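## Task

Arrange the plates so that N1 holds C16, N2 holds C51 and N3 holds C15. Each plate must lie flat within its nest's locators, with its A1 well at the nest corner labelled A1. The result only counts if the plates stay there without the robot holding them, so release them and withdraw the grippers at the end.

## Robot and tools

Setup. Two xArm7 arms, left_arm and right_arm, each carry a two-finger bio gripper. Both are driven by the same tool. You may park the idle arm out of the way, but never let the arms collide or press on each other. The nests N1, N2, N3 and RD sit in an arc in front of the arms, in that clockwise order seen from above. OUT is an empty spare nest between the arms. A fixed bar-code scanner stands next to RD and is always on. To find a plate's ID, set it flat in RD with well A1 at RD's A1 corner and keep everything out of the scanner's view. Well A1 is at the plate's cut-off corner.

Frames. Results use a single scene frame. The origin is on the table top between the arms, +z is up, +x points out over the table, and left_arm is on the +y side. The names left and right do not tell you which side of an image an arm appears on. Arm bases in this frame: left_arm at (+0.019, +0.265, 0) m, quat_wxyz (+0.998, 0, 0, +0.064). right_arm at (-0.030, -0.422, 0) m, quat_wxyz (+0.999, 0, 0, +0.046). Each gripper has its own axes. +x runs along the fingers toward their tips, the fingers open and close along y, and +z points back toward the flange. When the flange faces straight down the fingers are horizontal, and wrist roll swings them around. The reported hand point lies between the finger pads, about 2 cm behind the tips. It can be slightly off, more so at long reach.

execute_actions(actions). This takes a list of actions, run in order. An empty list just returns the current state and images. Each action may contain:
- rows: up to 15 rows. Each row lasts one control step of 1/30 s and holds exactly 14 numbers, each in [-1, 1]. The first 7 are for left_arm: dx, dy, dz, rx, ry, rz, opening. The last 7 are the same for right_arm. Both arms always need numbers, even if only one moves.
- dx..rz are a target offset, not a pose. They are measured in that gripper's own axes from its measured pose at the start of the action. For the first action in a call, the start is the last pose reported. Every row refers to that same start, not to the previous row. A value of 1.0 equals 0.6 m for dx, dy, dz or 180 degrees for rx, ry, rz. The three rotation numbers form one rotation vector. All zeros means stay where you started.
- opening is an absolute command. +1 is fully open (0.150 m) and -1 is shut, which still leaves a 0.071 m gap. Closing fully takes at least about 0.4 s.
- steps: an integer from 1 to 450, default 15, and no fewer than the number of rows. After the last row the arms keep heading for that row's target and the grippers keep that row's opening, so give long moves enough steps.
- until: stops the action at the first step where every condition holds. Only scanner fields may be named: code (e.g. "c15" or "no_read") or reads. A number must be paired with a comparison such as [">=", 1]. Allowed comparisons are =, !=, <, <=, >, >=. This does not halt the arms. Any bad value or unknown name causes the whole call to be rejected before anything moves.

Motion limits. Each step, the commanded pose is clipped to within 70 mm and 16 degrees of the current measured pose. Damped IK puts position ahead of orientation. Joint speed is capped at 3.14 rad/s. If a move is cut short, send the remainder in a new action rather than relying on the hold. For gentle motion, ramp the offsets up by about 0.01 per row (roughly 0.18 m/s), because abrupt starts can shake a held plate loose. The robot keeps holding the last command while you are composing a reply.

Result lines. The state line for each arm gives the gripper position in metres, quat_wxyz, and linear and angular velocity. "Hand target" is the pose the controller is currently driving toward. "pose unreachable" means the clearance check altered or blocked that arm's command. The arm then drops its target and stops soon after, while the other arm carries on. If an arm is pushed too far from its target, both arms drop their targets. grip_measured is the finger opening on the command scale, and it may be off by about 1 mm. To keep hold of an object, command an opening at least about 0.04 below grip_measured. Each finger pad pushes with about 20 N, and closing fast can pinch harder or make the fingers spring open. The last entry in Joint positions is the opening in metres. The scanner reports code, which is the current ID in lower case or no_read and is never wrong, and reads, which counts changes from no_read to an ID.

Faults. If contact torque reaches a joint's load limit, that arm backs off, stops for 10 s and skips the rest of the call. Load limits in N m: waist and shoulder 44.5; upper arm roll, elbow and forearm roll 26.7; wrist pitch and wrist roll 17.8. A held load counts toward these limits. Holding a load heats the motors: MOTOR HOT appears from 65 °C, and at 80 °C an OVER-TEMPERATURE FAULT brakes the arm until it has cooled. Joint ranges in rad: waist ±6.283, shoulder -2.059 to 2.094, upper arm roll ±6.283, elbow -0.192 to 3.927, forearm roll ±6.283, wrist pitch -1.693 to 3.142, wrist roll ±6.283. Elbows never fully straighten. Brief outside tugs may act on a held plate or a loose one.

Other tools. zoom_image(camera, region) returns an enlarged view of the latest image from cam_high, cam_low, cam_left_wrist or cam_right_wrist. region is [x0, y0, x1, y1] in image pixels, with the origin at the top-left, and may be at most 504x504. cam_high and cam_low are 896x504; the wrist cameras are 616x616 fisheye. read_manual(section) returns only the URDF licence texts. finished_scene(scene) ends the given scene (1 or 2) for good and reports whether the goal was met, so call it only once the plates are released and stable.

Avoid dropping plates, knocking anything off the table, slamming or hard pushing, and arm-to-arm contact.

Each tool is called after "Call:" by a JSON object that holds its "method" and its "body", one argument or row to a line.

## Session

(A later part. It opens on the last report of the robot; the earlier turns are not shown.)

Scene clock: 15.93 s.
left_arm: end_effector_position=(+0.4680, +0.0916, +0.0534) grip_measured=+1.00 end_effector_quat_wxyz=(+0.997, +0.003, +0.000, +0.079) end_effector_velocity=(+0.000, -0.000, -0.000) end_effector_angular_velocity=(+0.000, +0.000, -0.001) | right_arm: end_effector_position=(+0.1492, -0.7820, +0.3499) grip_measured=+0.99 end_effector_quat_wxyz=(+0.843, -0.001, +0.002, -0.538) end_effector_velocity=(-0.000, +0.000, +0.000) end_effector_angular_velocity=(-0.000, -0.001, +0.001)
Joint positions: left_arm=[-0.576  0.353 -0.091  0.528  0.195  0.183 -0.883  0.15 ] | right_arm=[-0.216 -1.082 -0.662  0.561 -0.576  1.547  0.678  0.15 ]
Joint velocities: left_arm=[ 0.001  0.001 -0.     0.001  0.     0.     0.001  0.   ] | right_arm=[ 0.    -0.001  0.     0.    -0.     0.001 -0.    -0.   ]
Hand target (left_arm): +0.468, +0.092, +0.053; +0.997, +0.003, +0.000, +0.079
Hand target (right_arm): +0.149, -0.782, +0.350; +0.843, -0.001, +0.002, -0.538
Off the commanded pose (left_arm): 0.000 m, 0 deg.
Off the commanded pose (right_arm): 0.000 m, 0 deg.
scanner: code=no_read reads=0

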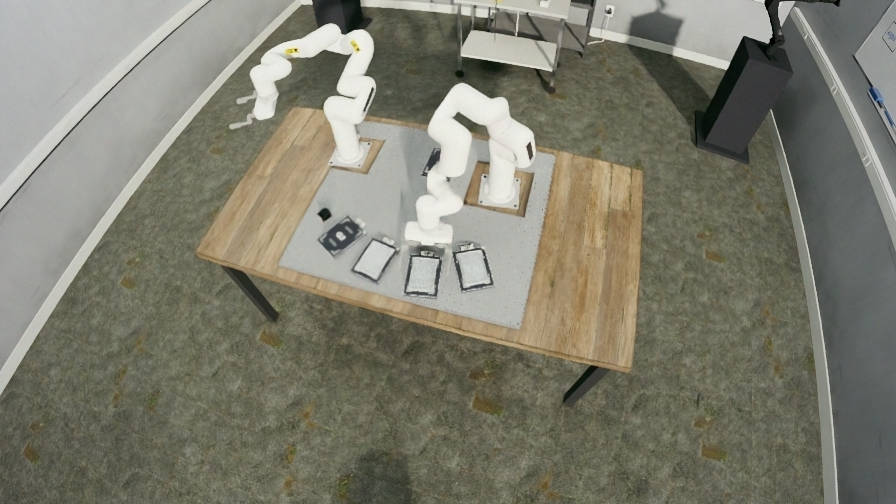

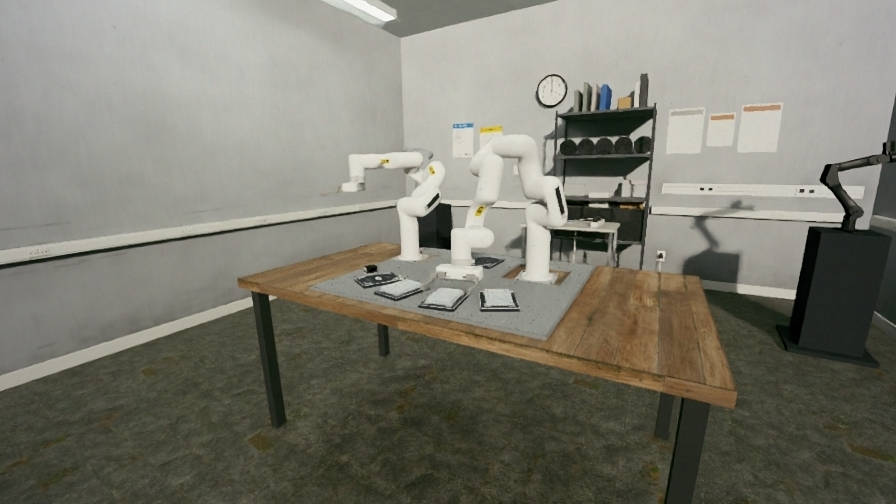

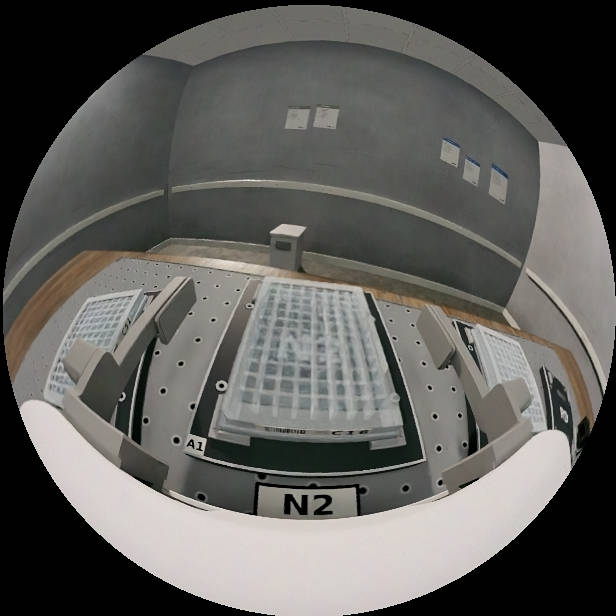

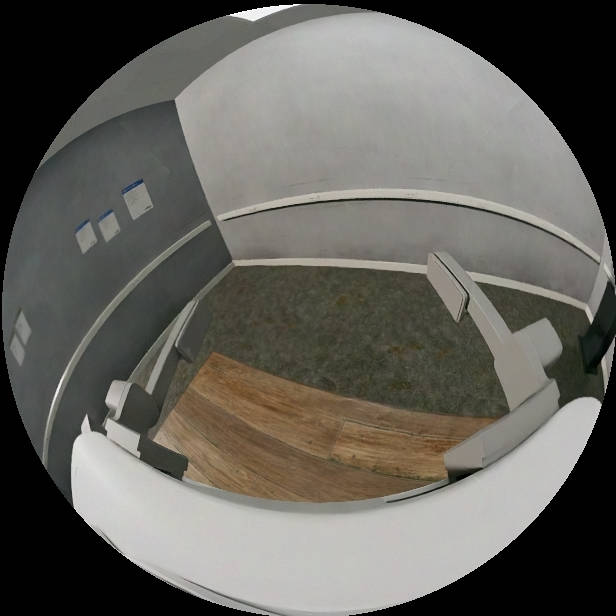

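Call:
{"method": "execute_actions", "body": {
  "actions": [
    {"rows": [[0.03,0,-0.03,0,0,0,0.1, 0,0,0,0,0,0,1]], "steps": 30}
  ]
}}

Scene clock: 17.37 s.
left_arm: end_effector_position=(+0.4858, +0.0945, +0.0355) grip_measured=+0.10 end_effector_quat_wxyz=(+0.997, +0.002, +0.000, +0.079) end_effector_velocity=(+0.000, -0.000, +0.000) end_effector_angular_velocity=(-0.000, -0.000, -0.001) | right_arm: end_effector_position=(+0.1492, -0.7820, +0.3499) grip_measured=+0.99 end_effector_quat_wxyz=(+0.843, -0.001, +0.002, -0.538) end_effector_velocity=(-0.001, -0.000, -0.000) end_effector_angular_velocity=(-0.001, +0.003, -0.002)
Joint positions: left_arm=[-0.565  0.442 -0.068  0.591  0.211  0.156 -0.865  0.114] | right_arm=[-0.216 -1.082 -0.662  0.561 -0.576  1.547  0.678  0.15 ]
Joint velocities: left_arm=[-0.001  0.    -0.     0.    -0.    -0.     0.001  0.   ] | right_arm=[-0.001  0.001 -0.    -0.    -0.002  0.001  0.001  0.   ]
Hand target (left_arm): +0.486, +0.094, +0.036; +0.997, +0.002, +0.000, +0.079
Hand target (right_arm): +0.149, -0.782, +0.350; +0.843, -0.001, +0.002, -0.538
Off the commanded pose (left_arm): 0.000 m, 0 deg.
Off the commanded pose (right_arm): 0.000 m, 0 deg.
scanner: code=no_read reads=0

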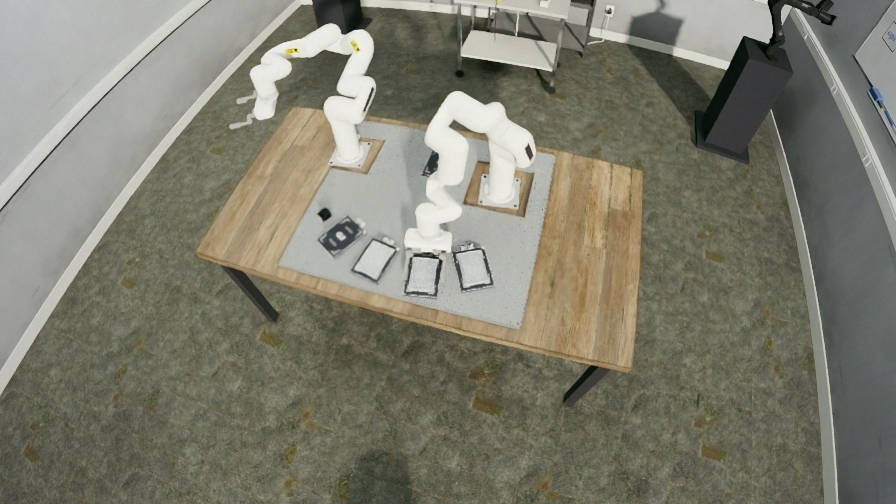

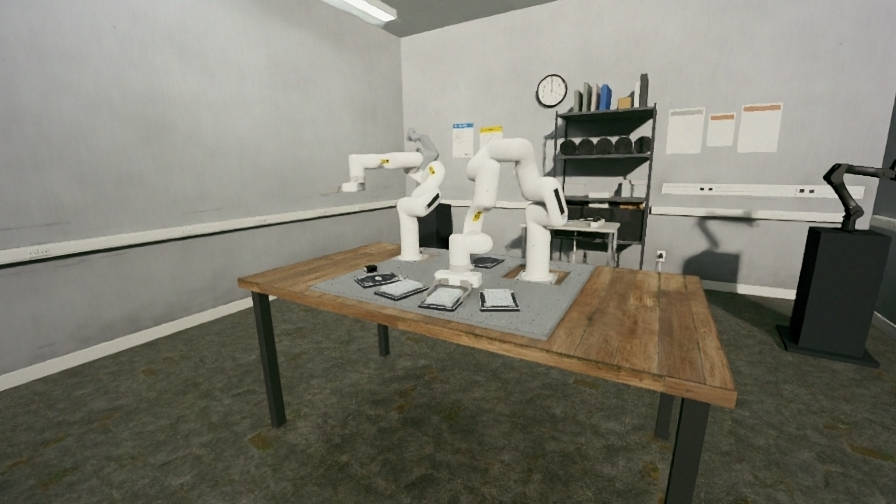

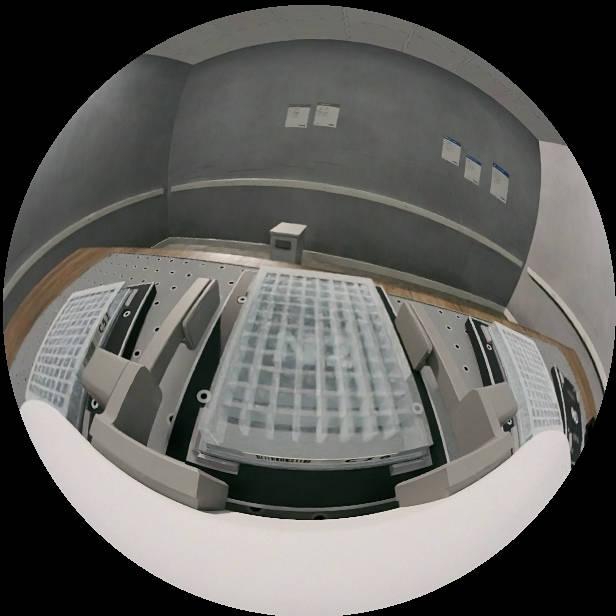

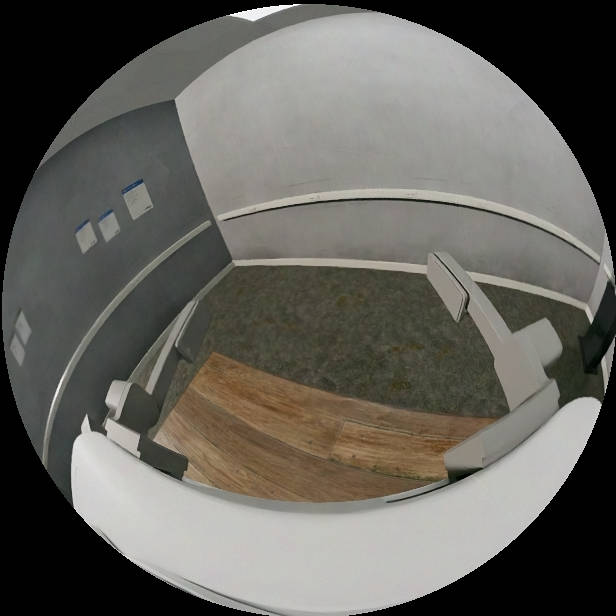

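Call:
{"method": "execute_actions", "body": {
  "actions": [
    {"rows": [[0,-0.015,-0.015,0,0,0,0.1, 0,0,0,0,0,0,1]], "steps": 25}
  ]
}}

Scene clock: 18.33 s.
left_arm: end_effector_position=(+0.4903, +0.0875, +0.0316) grip_measured=+0.12 end_effector_quat_wxyz=(+0.996, +0.000, -0.004, +0.084) end_effector_velocity=(-0.001, -0.001, +0.000) end_effector_angular_velocity=(+0.001, +0.001, -0.004) | right_arm: end_effector_position=(+0.1492, -0.7820, +0.3499) grip_measured=+0.99 end_effector_quat_wxyz=(+0.843, -0.001, +0.002, -0.538) end_effector_velocity=(-0.000, +0.000, -0.000) end_effector_angular_velocity=(+0.002, +0.000, -0.001)
Joint positions: left_arm=[-0.586  0.475 -0.058  0.622  0.224  0.144 -0.901  0.115] | right_arm=[-0.216 -1.082 -0.662  0.561 -0.576  1.547  0.678  0.15 ]
Joint velocities: left_arm=[ 0.009 -0.002 -0.008 -0.001  0.023  0.003 -0.016  0.   ] | right_arm=[ 0.     0.001 -0.    -0.     0.001  0.     0.001 -0.   ]
Hand target (left_arm): +0.487, +0.086, +0.027; +0.997, +0.002, +0.000, +0.079
Hand target (right_arm): +0.149, -0.782, +0.350; +0.843, -0.001, +0.002, -0.538
Off the commanded pose (left_arm): 0.006 m, 1 deg.
Off the commanded pose (right_arm): 0.000 m, 0 deg.
scanner: code=no_read reads=0

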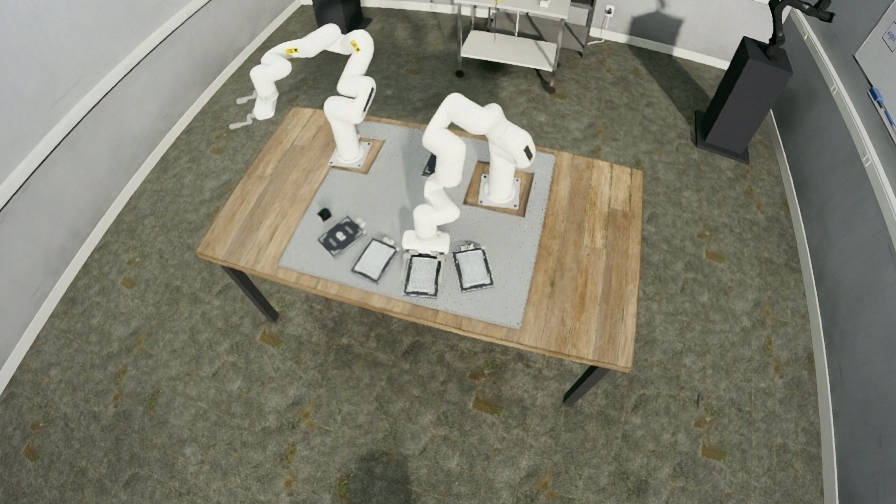

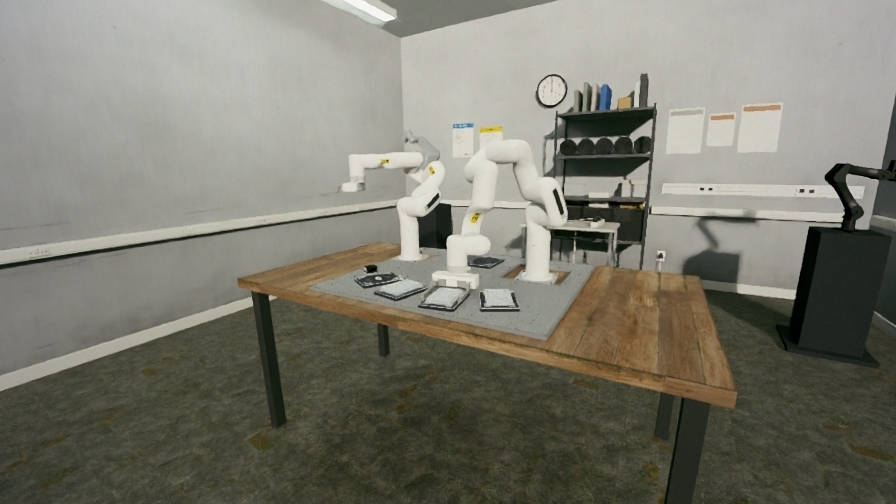

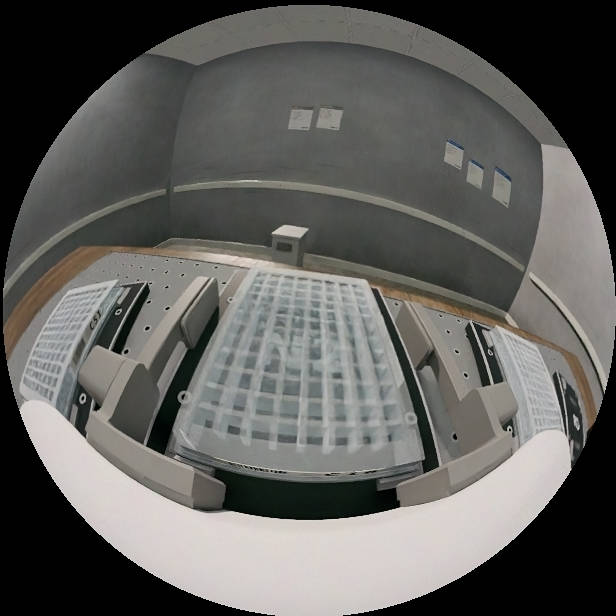

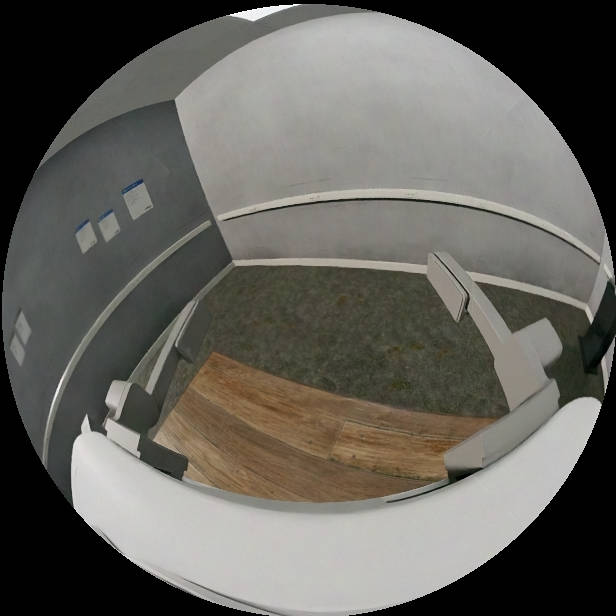

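Call:
{"method": "execute_actions", "body": {
  "actions": [
    {"rows": [[-0.012,-0.002,0.009,0,0.0025,-0.0033,0.1, 0,0,0,0,0,0,1]], "steps": 20},
    {"rows": [[0,0,0,0,0,0,-0.2, 0,0,0,0,0,0,1],[0,0,0,0,0,0,-0.4, 0,0,0,0,0,0,1],[0,0,0,0,0,0,-0.5, 0,0,0,0,0,0,1],[0,0,0,0,0,0,-0.55, 0,0,0,0,0,0,1],[0,0,0,0,0,0,-0.6, 0,0,0,0,0,0,1],[0,0,0,0,0,0,-0.65, 0,0,0,0,0,0,1],[0,0,0,0,0,0,-0.7, 0,0,0,0,0,0,1],[0,0,0,0,0,0,-0.75, 0,0,0,0,0,0,1]], "steps": 30}
  ]
}}

Scene clock: 20.23 s.
left_arm: end_effector_position=(+0.4822, +0.0875, +0.0349) grip_measured=-0.64 end_effector_quat_wxyz=(+0.997, +0.002, +0.002, +0.081) end_effector_velocity=(+0.000, -0.001, +0.001) end_effector_angular_velocity=(-0.001, -0.001, -0.000) | right_arm: end_effector_position=(+0.1492, -0.7820, +0.3499) grip_measured=+0.99 end_effector_quat_wxyz=(+0.843, -0.001, +0.002, -0.538) end_effector_velocity=(-0.000, -0.000, +0.000) end_effector_angular_velocity=(-0.001, +0.001, +0.000)
Joint positions: left_arm=[-0.574  0.445 -0.079  0.596  0.219  0.161 -0.896  0.085] | right_arm=[-0.216 -1.082 -0.662  0.561 -0.576  1.547  0.678  0.15 ]
Joint velocities: left_arm=[-0.    -0.    -0.001  0.001  0.    -0.    -0.001 -0.   ] | right_arm=[-0.001  0.001  0.     0.    -0.001 -0.    -0.001  0.   ]
Hand target (left_arm): +0.482, +0.086, +0.035; +0.997, +0.001, +0.001, +0.079
Hand target (right_arm): +0.149, -0.782, +0.350; +0.843, -0.001, +0.002, -0.538
Off the commanded pose (left_arm): 0.002 m, 0 deg.
Off the commanded pose (right_arm): 0.000 m, 0 deg.
scanner: code=no_read reads=0

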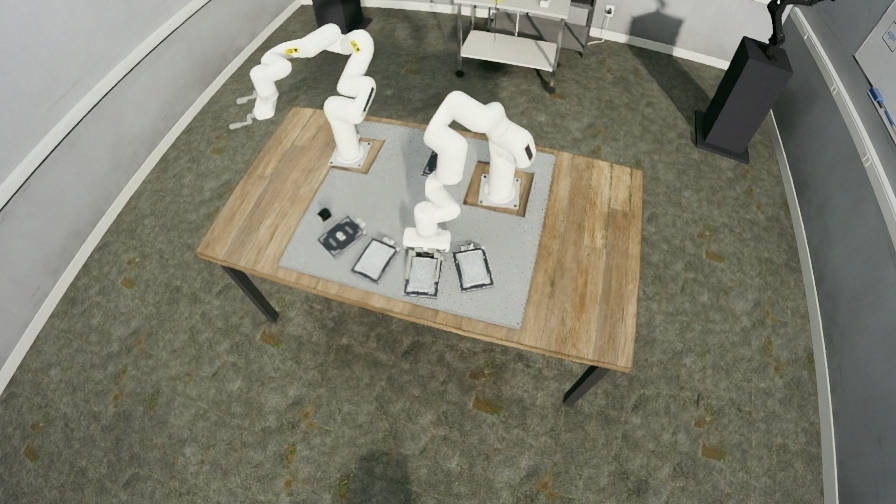

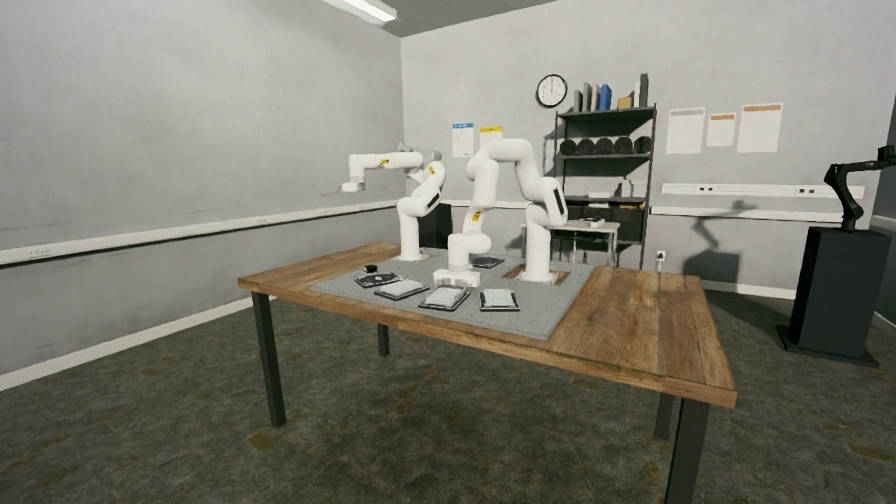

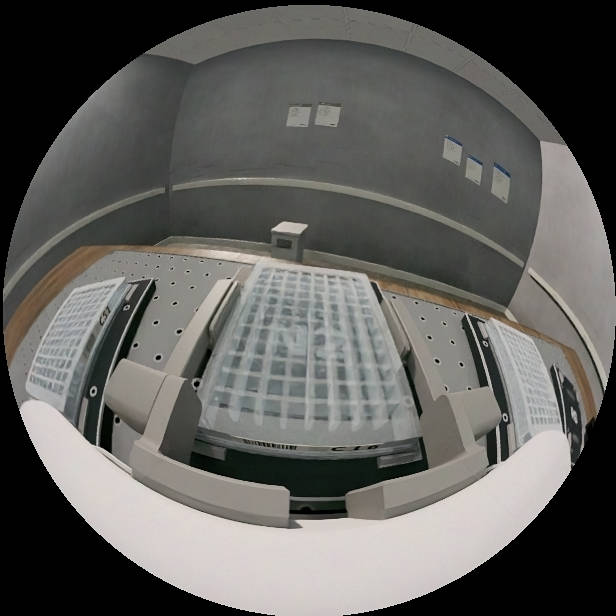

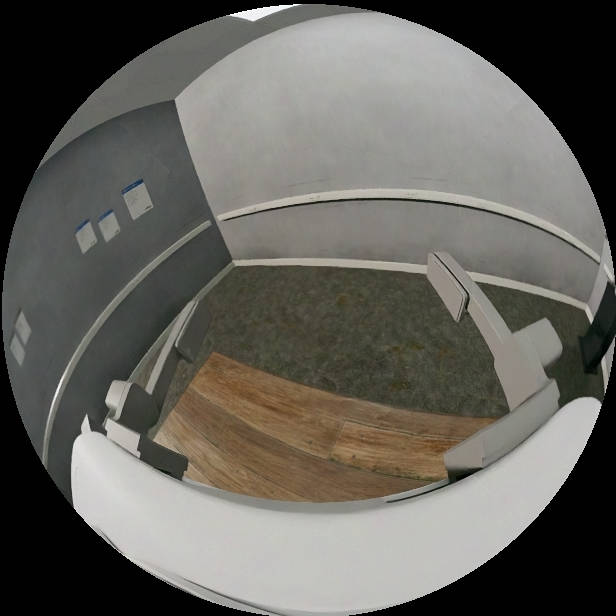

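Call:
{"method": "execute_actions", "body": {
  "actions": [
    {"rows": [[0,0,0.005,0,0,0,-0.75, 0,0,0,0,0,0,1],[0,0,0.01,0,0,0,-0.75, 0,0,0,0,0,0,1],[0,0,0.017,0,0,0,-0.75, 0,0,0,0,0,0,1],[0,0,0.025,0,0,0,-0.75, 0,0,0,0,0,0,1],[0,0,0.034,0,0,0,-0.75, 0,0,0,0,0,0,1],[0,0,0.044,0,0,0,-0.75, 0,0,0,0,0,0,1],[0,0,0.054,0,0,0,-0.75, 0,0,0,0,0,0,1],[0,0,0.064,0,0,0,-0.75, 0,0,0,0,0,0,1],[0,0,0.074,0,0,0,-0.75, 0,0,0,0,0,0,1],[0,0,0.084,0,0,0,-0.75, 0,0,0,0,0,0,1],[0,0,0.094,0,0,0,-0.75, 0,0,0,0,0,0,1],[0,0,0.102,0,0,0,-0.75, 0,0,0,0,0,0,1],[0,0,0.108,0,0,0,-0.75, 0,0,0,0,0,0,1]], "steps": 25}
  ]
}}

Scene clock: 23.87 s.
left_arm: end_effector_position=(+0.4820, +0.0871, +0.0991) grip_measured=-0.66 end_effector_quat_wxyz=(+0.997, +0.002, +0.002, +0.081) end_effector_velocity=(+0.002, +0.001, +0.002) end_effector_angular_velocity=(-0.002, -0.004, +0.003) | right_arm: end_effector_position=(+0.1492, -0.7820, +0.3499) grip_measured=+0.99 end_effector_quat_wxyz=(+0.843, -0.001, +0.002, -0.538) end_effector_velocity=(+0.000, +0.000, -0.000) end_effector_angular_velocity=(-0.000, +0.000, +0.002)
Joint positions: left_arm=[-0.495  0.212 -0.182  0.553  0.114  0.353 -0.814  0.084] | right_arm=[-0.216 -1.082 -0.662  0.561 -0.576  1.547  0.678  0.15 ]
Joint velocities: left_arm=[ 0.    -0.004  0.002  0.002 -0.002  0.001  0.001  0.   ] | right_arm=[-0.    -0.    -0.    -0.    -0.    -0.    -0.002  0.   ]
Hand target (left_arm): +0.482, +0.087, +0.100; +0.997, +0.002, +0.002, +0.081
Hand target (right_arm): +0.149, -0.782, +0.350; +0.843, -0.001, +0.002, -0.538
Off the commanded pose (left_arm): 0.001 m, 0 deg.
Off the commanded pose (right_arm): 0.000 m, 0 deg.
scanner: code=no_read reads=0

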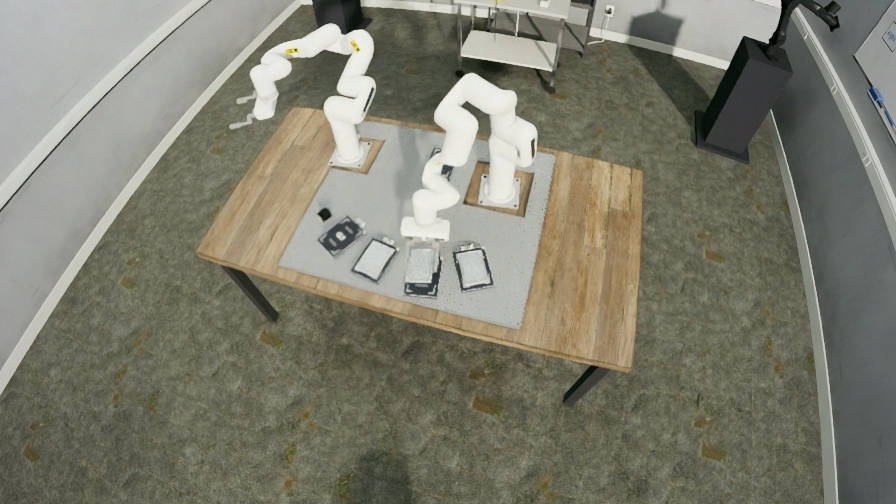

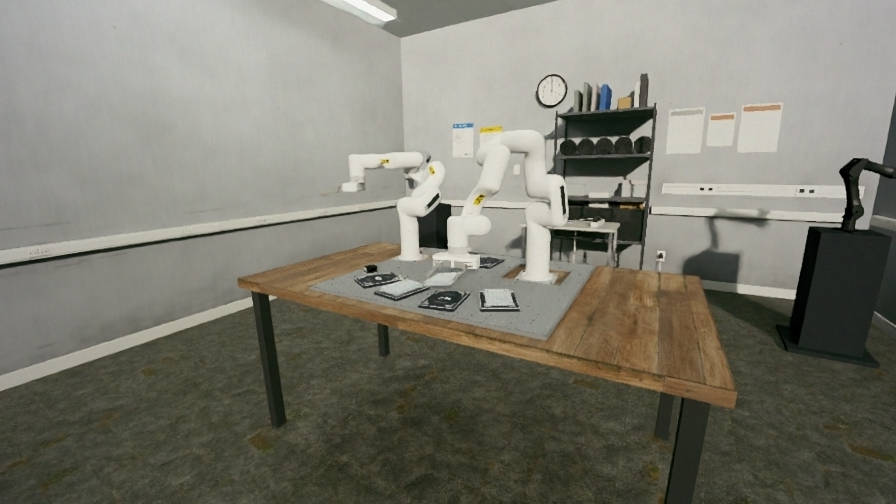

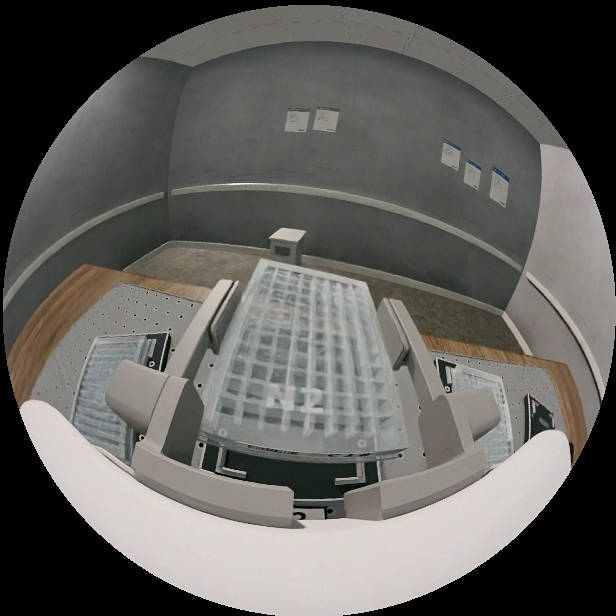

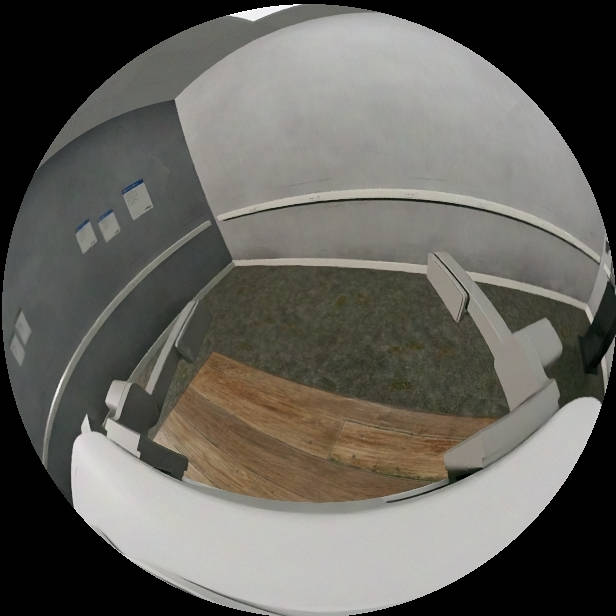

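Call:
{"method": "execute_actions", "body": {
  "actions": [
    {"rows": [[0,0,-0.01,0,0,0,-0.75, 0,0,0,0,0,0,1],[0,0,-0.02,0,0,0,-0.75, 0,0,0,0,0,0,1],[0,0,-0.03,0,0,0,-0.75, 0,0,0,0,0,0,1],[0,0,-0.04,0,0,0,-0.75, 0,0,0,0,0,0,1],[0,0,-0.05,0,0,0,-0.75, 0,0,0,0,0,0,1],[0,0,-0.06,0,0,0,-0.75, 0,0,0,0,0,0,1],[0,0,-0.07,0,0,0,-0.75, 0,0,0,0,0,0,1],[0,0,-0.078,0,0,0,-0.75, 0,0,0,0,0,0,1],[0,0,-0.085,0,0,0,-0.75, 0,0,0,0,0,0,1],[0,0,-0.091,0,0,0,-0.75, 0,0,0,0,0,0,1],[0,0,-0.096,0,0,0,-0.75, 0,0,0,0,0,0,1],[0,0,-0.1,0,0,0,-0.75, 0,0,0,0,0,0,1],[0,0,-0.103,0,0,0,-0.75, 0,0,0,0,0,0,1]], "steps": 25},
    {"rows": [[0,0,0,0,0,0,-0.3, 0,0,0,0,0,0,1]], "steps": 15},
    {"rows": [[0,0,0.005,0,0,0,-0.3, 0,0,0,0,0,0,1]], "steps": 15}
  ]
}}

Scene clock: 26.03 s.
left_arm: end_effector_position=(+0.4824, +0.0885, +0.0413) grip_measured=-0.30 end_effector_quat_wxyz=(+0.997, +0.002, +0.001, +0.083) end_effector_velocity=(+0.001, -0.000, +0.001) end_effector_angular_velocity=(-0.001, -0.002, +0.001) | right_arm: end_effector_position=(+0.1492, -0.7820, +0.3499) grip_measured=+0.99 end_effector_quat_wxyz=(+0.843, -0.001, +0.002, -0.538) end_effector_velocity=(-0.000, -0.000, -0.000) end_effector_angular_velocity=(+0.002, -0.000, -0.002)
Joint positions: left_arm=[-0.559  0.422 -0.092  0.589  0.223  0.178 -0.9    0.099] | right_arm=[-0.216 -1.082 -0.662  0.561 -0.576  1.547  0.678  0.15 ]
Joint velocities: left_arm=[ 0.001 -0.002 -0.     0.     0.    -0.    -0.     0.   ] | right_arm=[-0.001  0.    -0.    -0.     0.001 -0.     0.002  0.   ]
Hand target (left_arm): +0.482, +0.089, +0.041; +0.997, +0.002, +0.001, +0.083
Hand target (right_arm): +0.149, -0.782, +0.350; +0.843, -0.001, +0.002, -0.538
Off the commanded pose (left_arm): 0.000 m, 0 deg.
Off the commanded pose (right_arm): 0.000 m, 0 deg.
scanner: code=no_read reads=0

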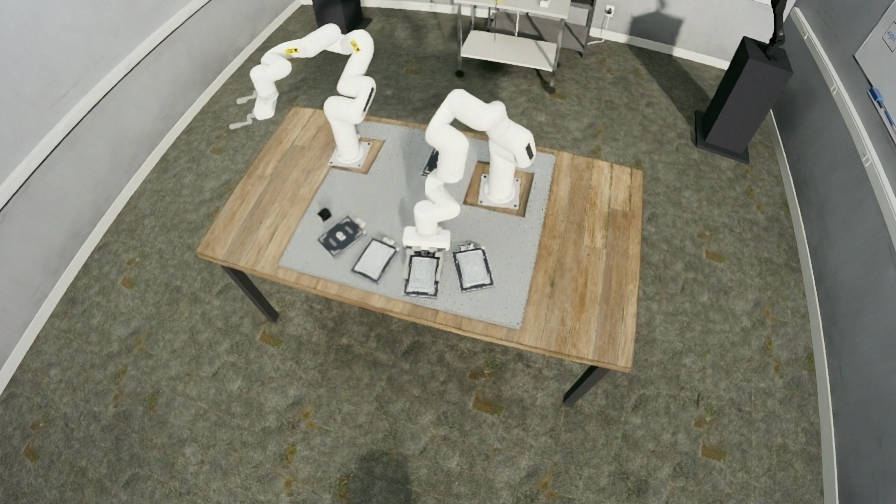

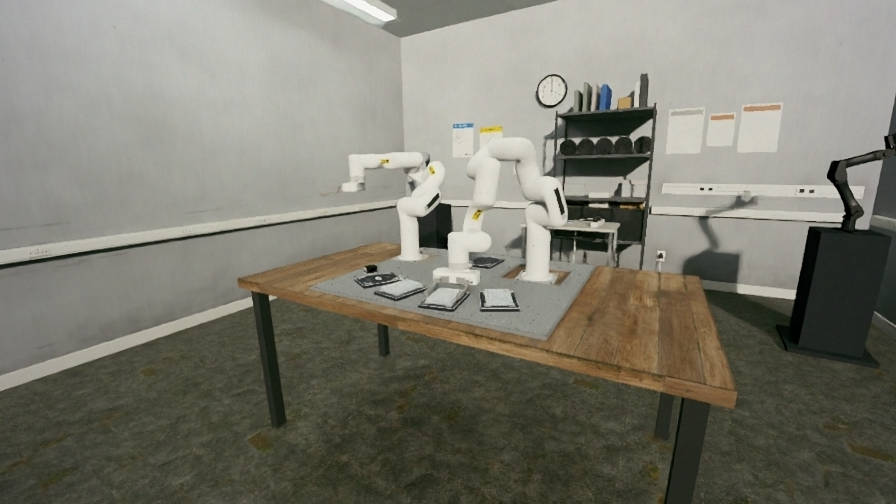

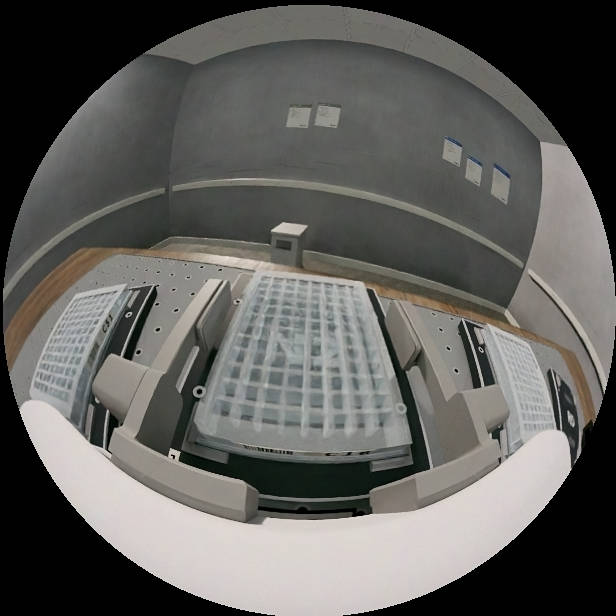

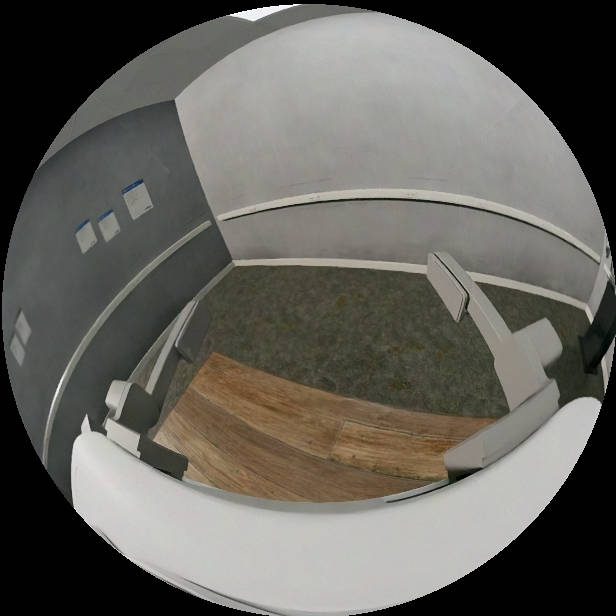

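Call:
{"method": "zoom_image", "body": {
  "camera": "cam_left_wrist",
  "region": [160, 380, 440, 490]
}}

Region (160, 380, 440, 490) of cam_left_wrist's 616x616 image, scaled by 1.800, with more detail than that image has; it fills the top 198 rows of this view, and the rest is white.

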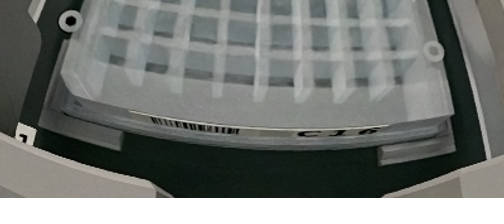

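Call:
{"method": "execute_actions", "body": {
  "actions": [
    {"rows": [[0,0,-0.002,0,0,0,-0.4, 0,0,0,0,0,0,1],[0,0,-0.002,0,0,0,-0.5, 0,0,0,0,0,0,1],[0,0,-0.002,0,0,0,-0.55, 0,0,0,0,0,0,1],[0,0,-0.002,0,0,0,-0.6, 0,0,0,0,0,0,1],[0,0,-0.002,0,0,0,-0.65, 0,0,0,0,0,0,1],[0,0,-0.002,0,0,0,-0.7, 0,0,0,0,0,0,1],[0,0,-0.002,0,0,0,-0.75, 0,0,0,0,0,0,1],[0,0,-0.002,0,0,0,-0.8, 0,0,0,0,0,0,1]], "steps": 25},
    {"rows": [[0,0,0.005,0,0,0,-0.8, 0,0,0,0,0,0,1],[0,0,0.01,0,0,0,-0.8, 0,0,0,0,0,0,1],[0,0,0.017,0,0,0,-0.8, 0,0,0,0,0,0,1],[0,0,0.025,0,0,0,-0.8, 0,0,0,0,0,0,1],[0,0,0.034,0,0,0,-0.8, 0,0,0,0,0,0,1],[0,0,0.044,0,0,0,-0.8, 0,0,0,0,0,0,1],[0,0,0.054,0,0,0,-0.8, 0,0,0,0,0,0,1],[0,0,0.064,0,0,0,-0.8, 0,0,0,0,0,0,1],[0,0,0.074,0,0,0,-0.8, 0,0,0,0,0,0,1],[0,0,0.084,0,0,0,-0.8, 0,0,0,0,0,0,1],[0,0,0.092,0,0,0,-0.8, 0,0,0,0,0,0,1],[0,0,0.097,0,0,0,-0.8, 0,0,0,0,0,0,1],[0,0,0.1,0,0,0,-0.8, 0,0,0,0,0,0,1]], "steps": 25}
  ]
}}

Scene clock: 28.17 s.
left_arm: end_effector_position=(+0.4823, +0.0890, +0.0995) grip_measured=-0.72 end_effector_quat_wxyz=(+0.997, +0.002, +0.002, +0.083) end_effector_velocity=(+0.002, -0.000, +0.003) end_effector_angular_velocity=(-0.003, -0.005, +0.002) | right_arm: end_effector_position=(+0.1492, -0.7820, +0.3499) grip_measured=+0.99 end_effector_quat_wxyz=(+0.843, -0.001, +0.002, -0.538) end_effector_velocity=(-0.000, -0.000, +0.000) end_effector_angular_velocity=(+0.000, -0.001, -0.001)
Joint positions: left_arm=[-0.49   0.21  -0.184  0.552  0.116  0.353 -0.818  0.082] | right_arm=[-0.216 -1.082 -0.662  0.561 -0.576  1.547  0.678  0.15 ]
Joint velocities: left_arm=[ 0.001 -0.004 -0.     0.002 -0.001  0.     0.001 -0.   ] | right_arm=[-0.001 -0.001 -0.     0.     0.     0.     0.001  0.   ]
Hand target (left_arm): +0.482, +0.089, +0.100; +0.997, +0.002, +0.001, +0.083
Hand target (right_arm): +0.149, -0.782, +0.350; +0.843, -0.001, +0.002, -0.538
Off the commanded pose (left_arm): 0.001 m, 0 deg.
Off the commanded pose (right_arm): 0.000 m, 0 deg.
scanner: code=no_read reads=0

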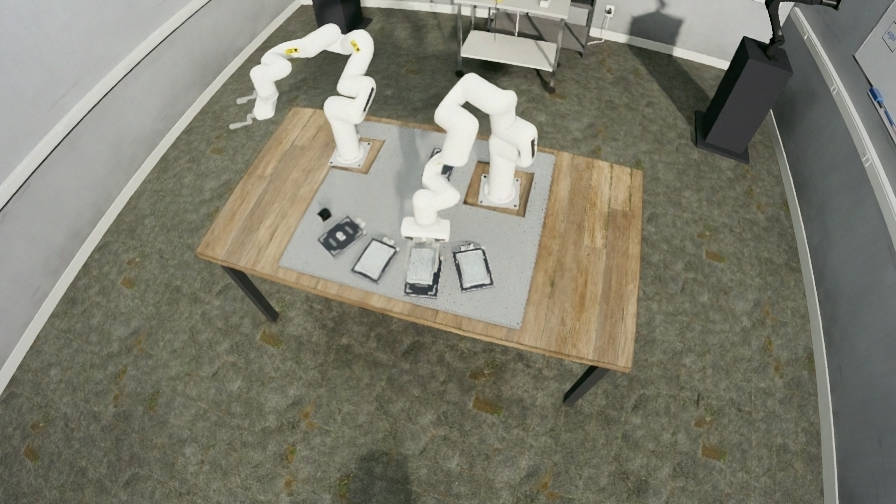

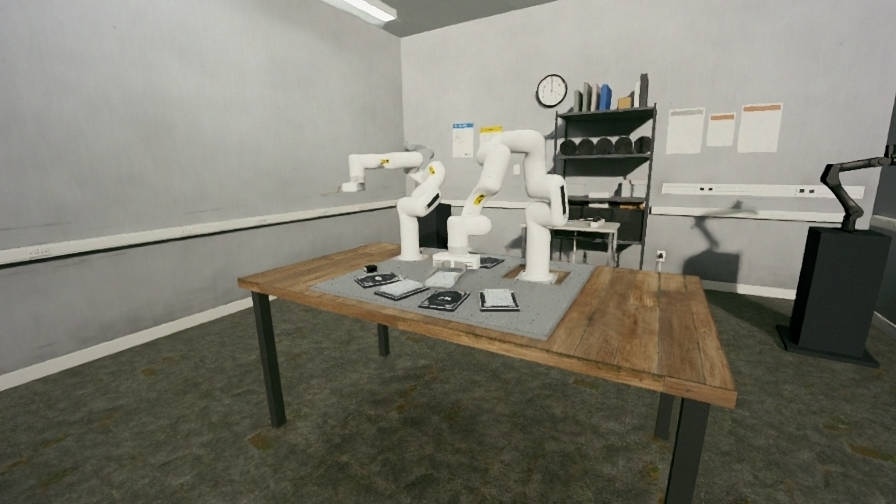

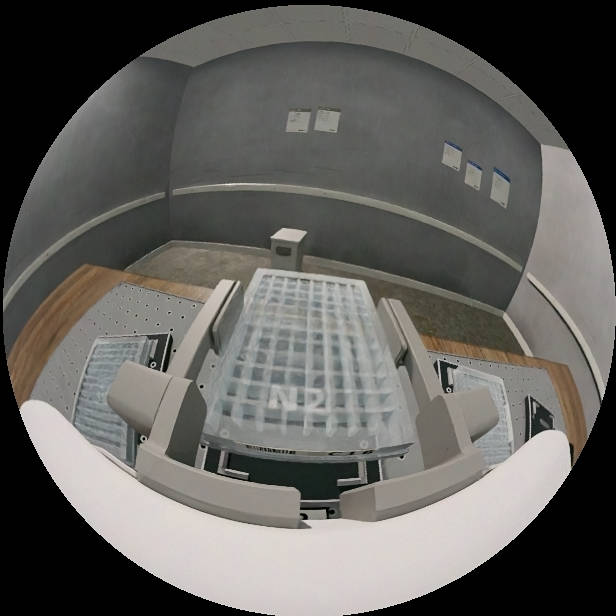

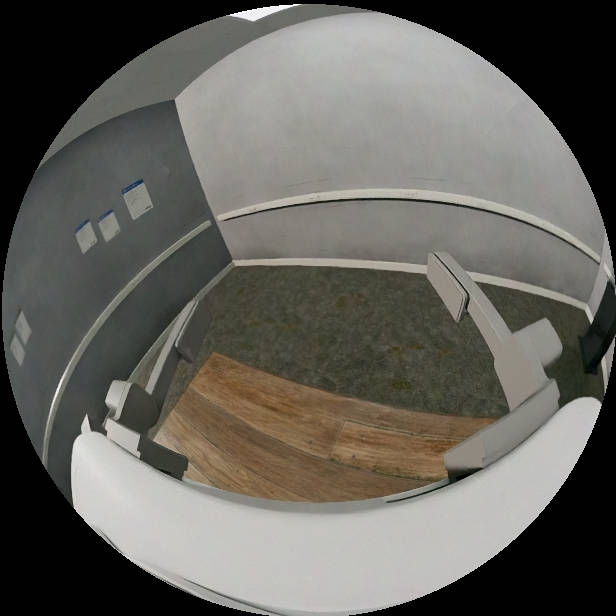

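Call:
{"method": "execute_actions", "body": {
  "actions": [
    {"rows": [[-0.003,-0.007,0,0,0,-0.003,-0.8, 0,0,0,0,0,0,1],[-0.008,-0.018,0,0,0,-0.007,-0.8, 0,0,0,0,0,0,1],[-0.014,-0.032,0,0,0,-0.012,-0.8, 0,0,0,0,0,0,1],[-0.021,-0.048,0,0,0,-0.018,-0.8, 0,0,0,0,0,0,1],[-0.028,-0.064,0,0,0,-0.025,-0.8, 0,0,0,0,0,0,1],[-0.035,-0.08,0,0,0,-0.031,-0.8, 0,0,0,0,0,0,1],[-0.042,-0.096,0,0,0,-0.037,-0.8, 0,0,0,0,0,0,1],[-0.049,-0.112,0,0,0,-0.044,-0.8, 0,0,0,0,0,0,1],[-0.056,-0.128,0,0,0,-0.05,-0.8, 0,0,0,0,0,0,1],[-0.063,-0.144,0,0,0,-0.056,-0.8, 0,0,0,0,0,0,1]], "steps": 12},
    {"rows": [[-0.004,-0.015,0,0,0,-0.006,-0.8, 0,0,0,0,0,0,1],[-0.007,-0.031,0,0,0,-0.011,-0.8, 0,0,0,0,0,0,1],[-0.011,-0.046,0,0,0,-0.017,-0.8, 0,0,0,0,0,0,1],[-0.015,-0.061,0,0,0,-0.022,-0.8, 0,0,0,0,0,0,1],[-0.018,-0.076,0,0,0,-0.028,-0.8, 0,0,0,0,0,0,1],[-0.022,-0.092,0,0,0,-0.034,-0.8, 0,0,0,0,0,0,1],[-0.026,-0.107,0,0,0,-0.039,-0.8, 0,0,0,0,0,0,1],[-0.029,-0.122,0,0,0,-0.045,-0.8, 0,0,0,0,0,0,1],[-0.033,-0.138,0,0,0,-0.05,-0.8, 0,0,0,0,0,0,1],[-0.037,-0.153,0,0,0,-0.056,-0.8, 0,0,0,0,0,0,1]], "steps": 12},
    {"rows": [[-0.001,-0.016,0,0,0,-0.006,-0.8, 0,0,0,0,0,0,1],[-0.002,-0.031,0,0,0,-0.011,-0.8, 0,0,0,0,0,0,1],[-0.003,-0.047,0,0,0,-0.017,-0.8, 0,0,0,0,0,0,1],[-0.004,-0.063,0,0,0,-0.022,-0.8, 0,0,0,0,0,0,1],[-0.005,-0.078,0,0,0,-0.028,-0.8, 0,0,0,0,0,0,1],[-0.006,-0.094,0,0,0,-0.034,-0.8, 0,0,0,0,0,0,1],[-0.007,-0.11,0,0,0,-0.039,-0.8, 0,0,0,0,0,0,1],[-0.008,-0.126,0,0,0,-0.045,-0.8, 0,0,0,0,0,0,1],[-0.008,-0.141,0,0,0,-0.05,-0.8, 0,0,0,0,0,0,1],[-0.009,-0.157,0,0,0,-0.056,-0.8, 0,0,0,0,0,0,1]], "steps": 12},
    {"rows": [[0.002,-0.016,0,0,0,-0.006,-0.8, 0,0,0,0,0,0,1],[0.004,-0.031,0,0,0,-0.011,-0.8, 0,0,0,0,0,0,1],[0.005,-0.047,0,0,0,-0.017,-0.8, 0,0,0,0,0,0,1],[0.007,-0.062,0,0,0,-0.022,-0.8, 0,0,0,0,0,0,1],[0.009,-0.078,0,0,0,-0.028,-0.8, 0,0,0,0,0,0,1],[0.011,-0.094,0,0,0,-0.034,-0.8, 0,0,0,0,0,0,1],[0.013,-0.109,0,0,0,-0.039,-0.8, 0,0,0,0,0,0,1],[0.014,-0.125,0,0,0,-0.045,-0.8, 0,0,0,0,0,0,1],[0.016,-0.14,0,0,0,-0.05,-0.8, 0,0,0,0,0,0,1],[0.018,-0.156,0,0,0,-0.056,-0.8, 0,0,0,0,0,0,1]], "steps": 30}
  ]
}}

Scene clock: 30.87 s.
left_arm: end_effector_position=(+0.3957, -0.2578, +0.1030) grip_measured=-0.72 end_effector_quat_wxyz=(+0.968, -0.000, +0.001, -0.250) end_effector_velocity=(-0.001, -0.001, +0.001) end_effector_angular_velocity=(-0.002, -0.001, -0.003) | right_arm: end_effector_position=(+0.1492, -0.7820, +0.3499) grip_measured=+0.99 end_effector_quat_wxyz=(+0.843, -0.001, +0.002, -0.538) end_effector_velocity=(-0.001, -0.000, +0.000) end_effector_angular_velocity=(+0.000, -0.000, -0.001)
Joint positions: left_arm=[-0.839  0.546 -0.361  1.088  0.33   0.597 -0.793  0.082] | right_arm=[-0.216 -1.082 -0.662  0.561 -0.576  1.547  0.678  0.15 ]
Joint velocities: left_arm=[-0.002 -0.    -0.     0.001  0.001 -0.001  0.001  0.   ] | right_arm=[-0.001 -0.     0.     0.     0.     0.     0.    -0.   ]
Hand target (left_arm): +0.396, -0.258, +0.103; +0.968, -0.000, +0.001, -0.250
Hand target (right_arm): +0.149, -0.782, +0.350; +0.843, -0.001, +0.002, -0.538
Off the commanded pose (left_arm): 0.000 m, 0 deg.
Off the commanded pose (right_arm): 0.000 m, 0 deg.
scanner: code=no_read reads=0

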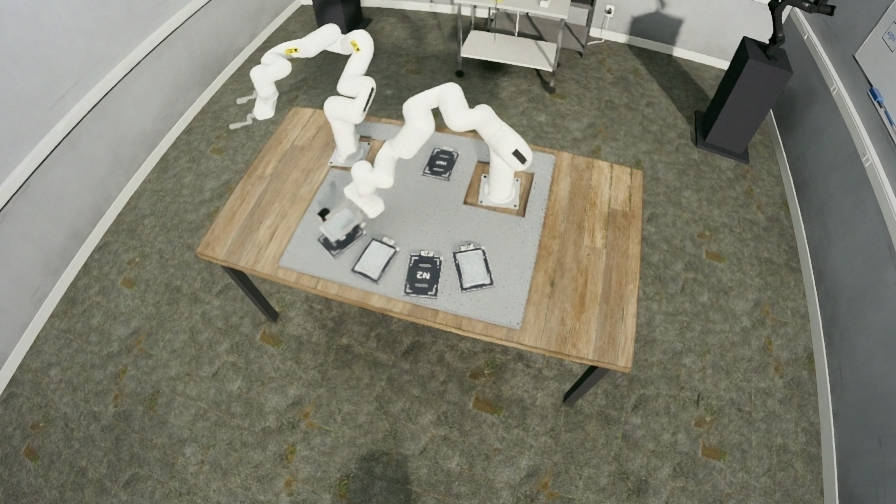

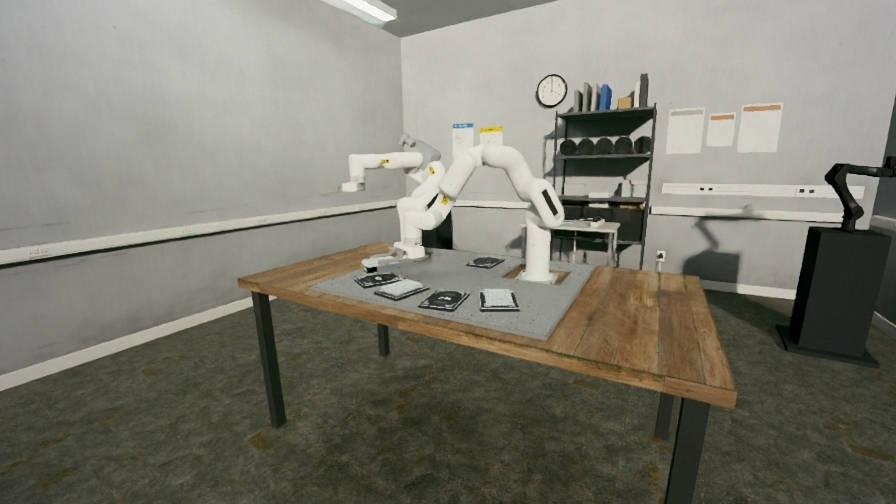

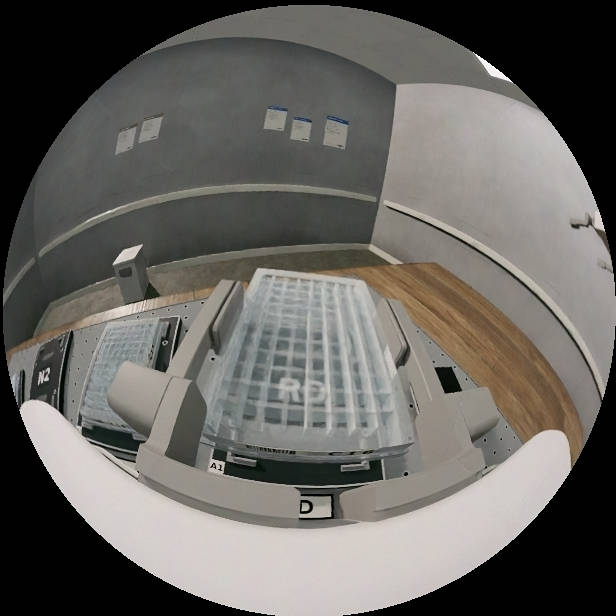

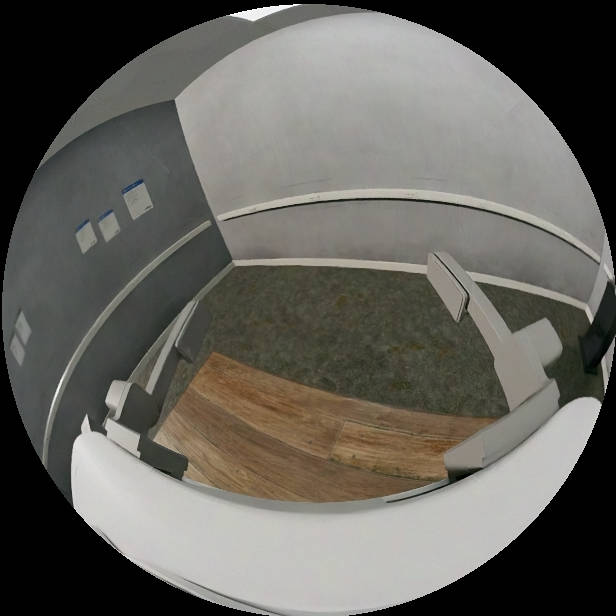

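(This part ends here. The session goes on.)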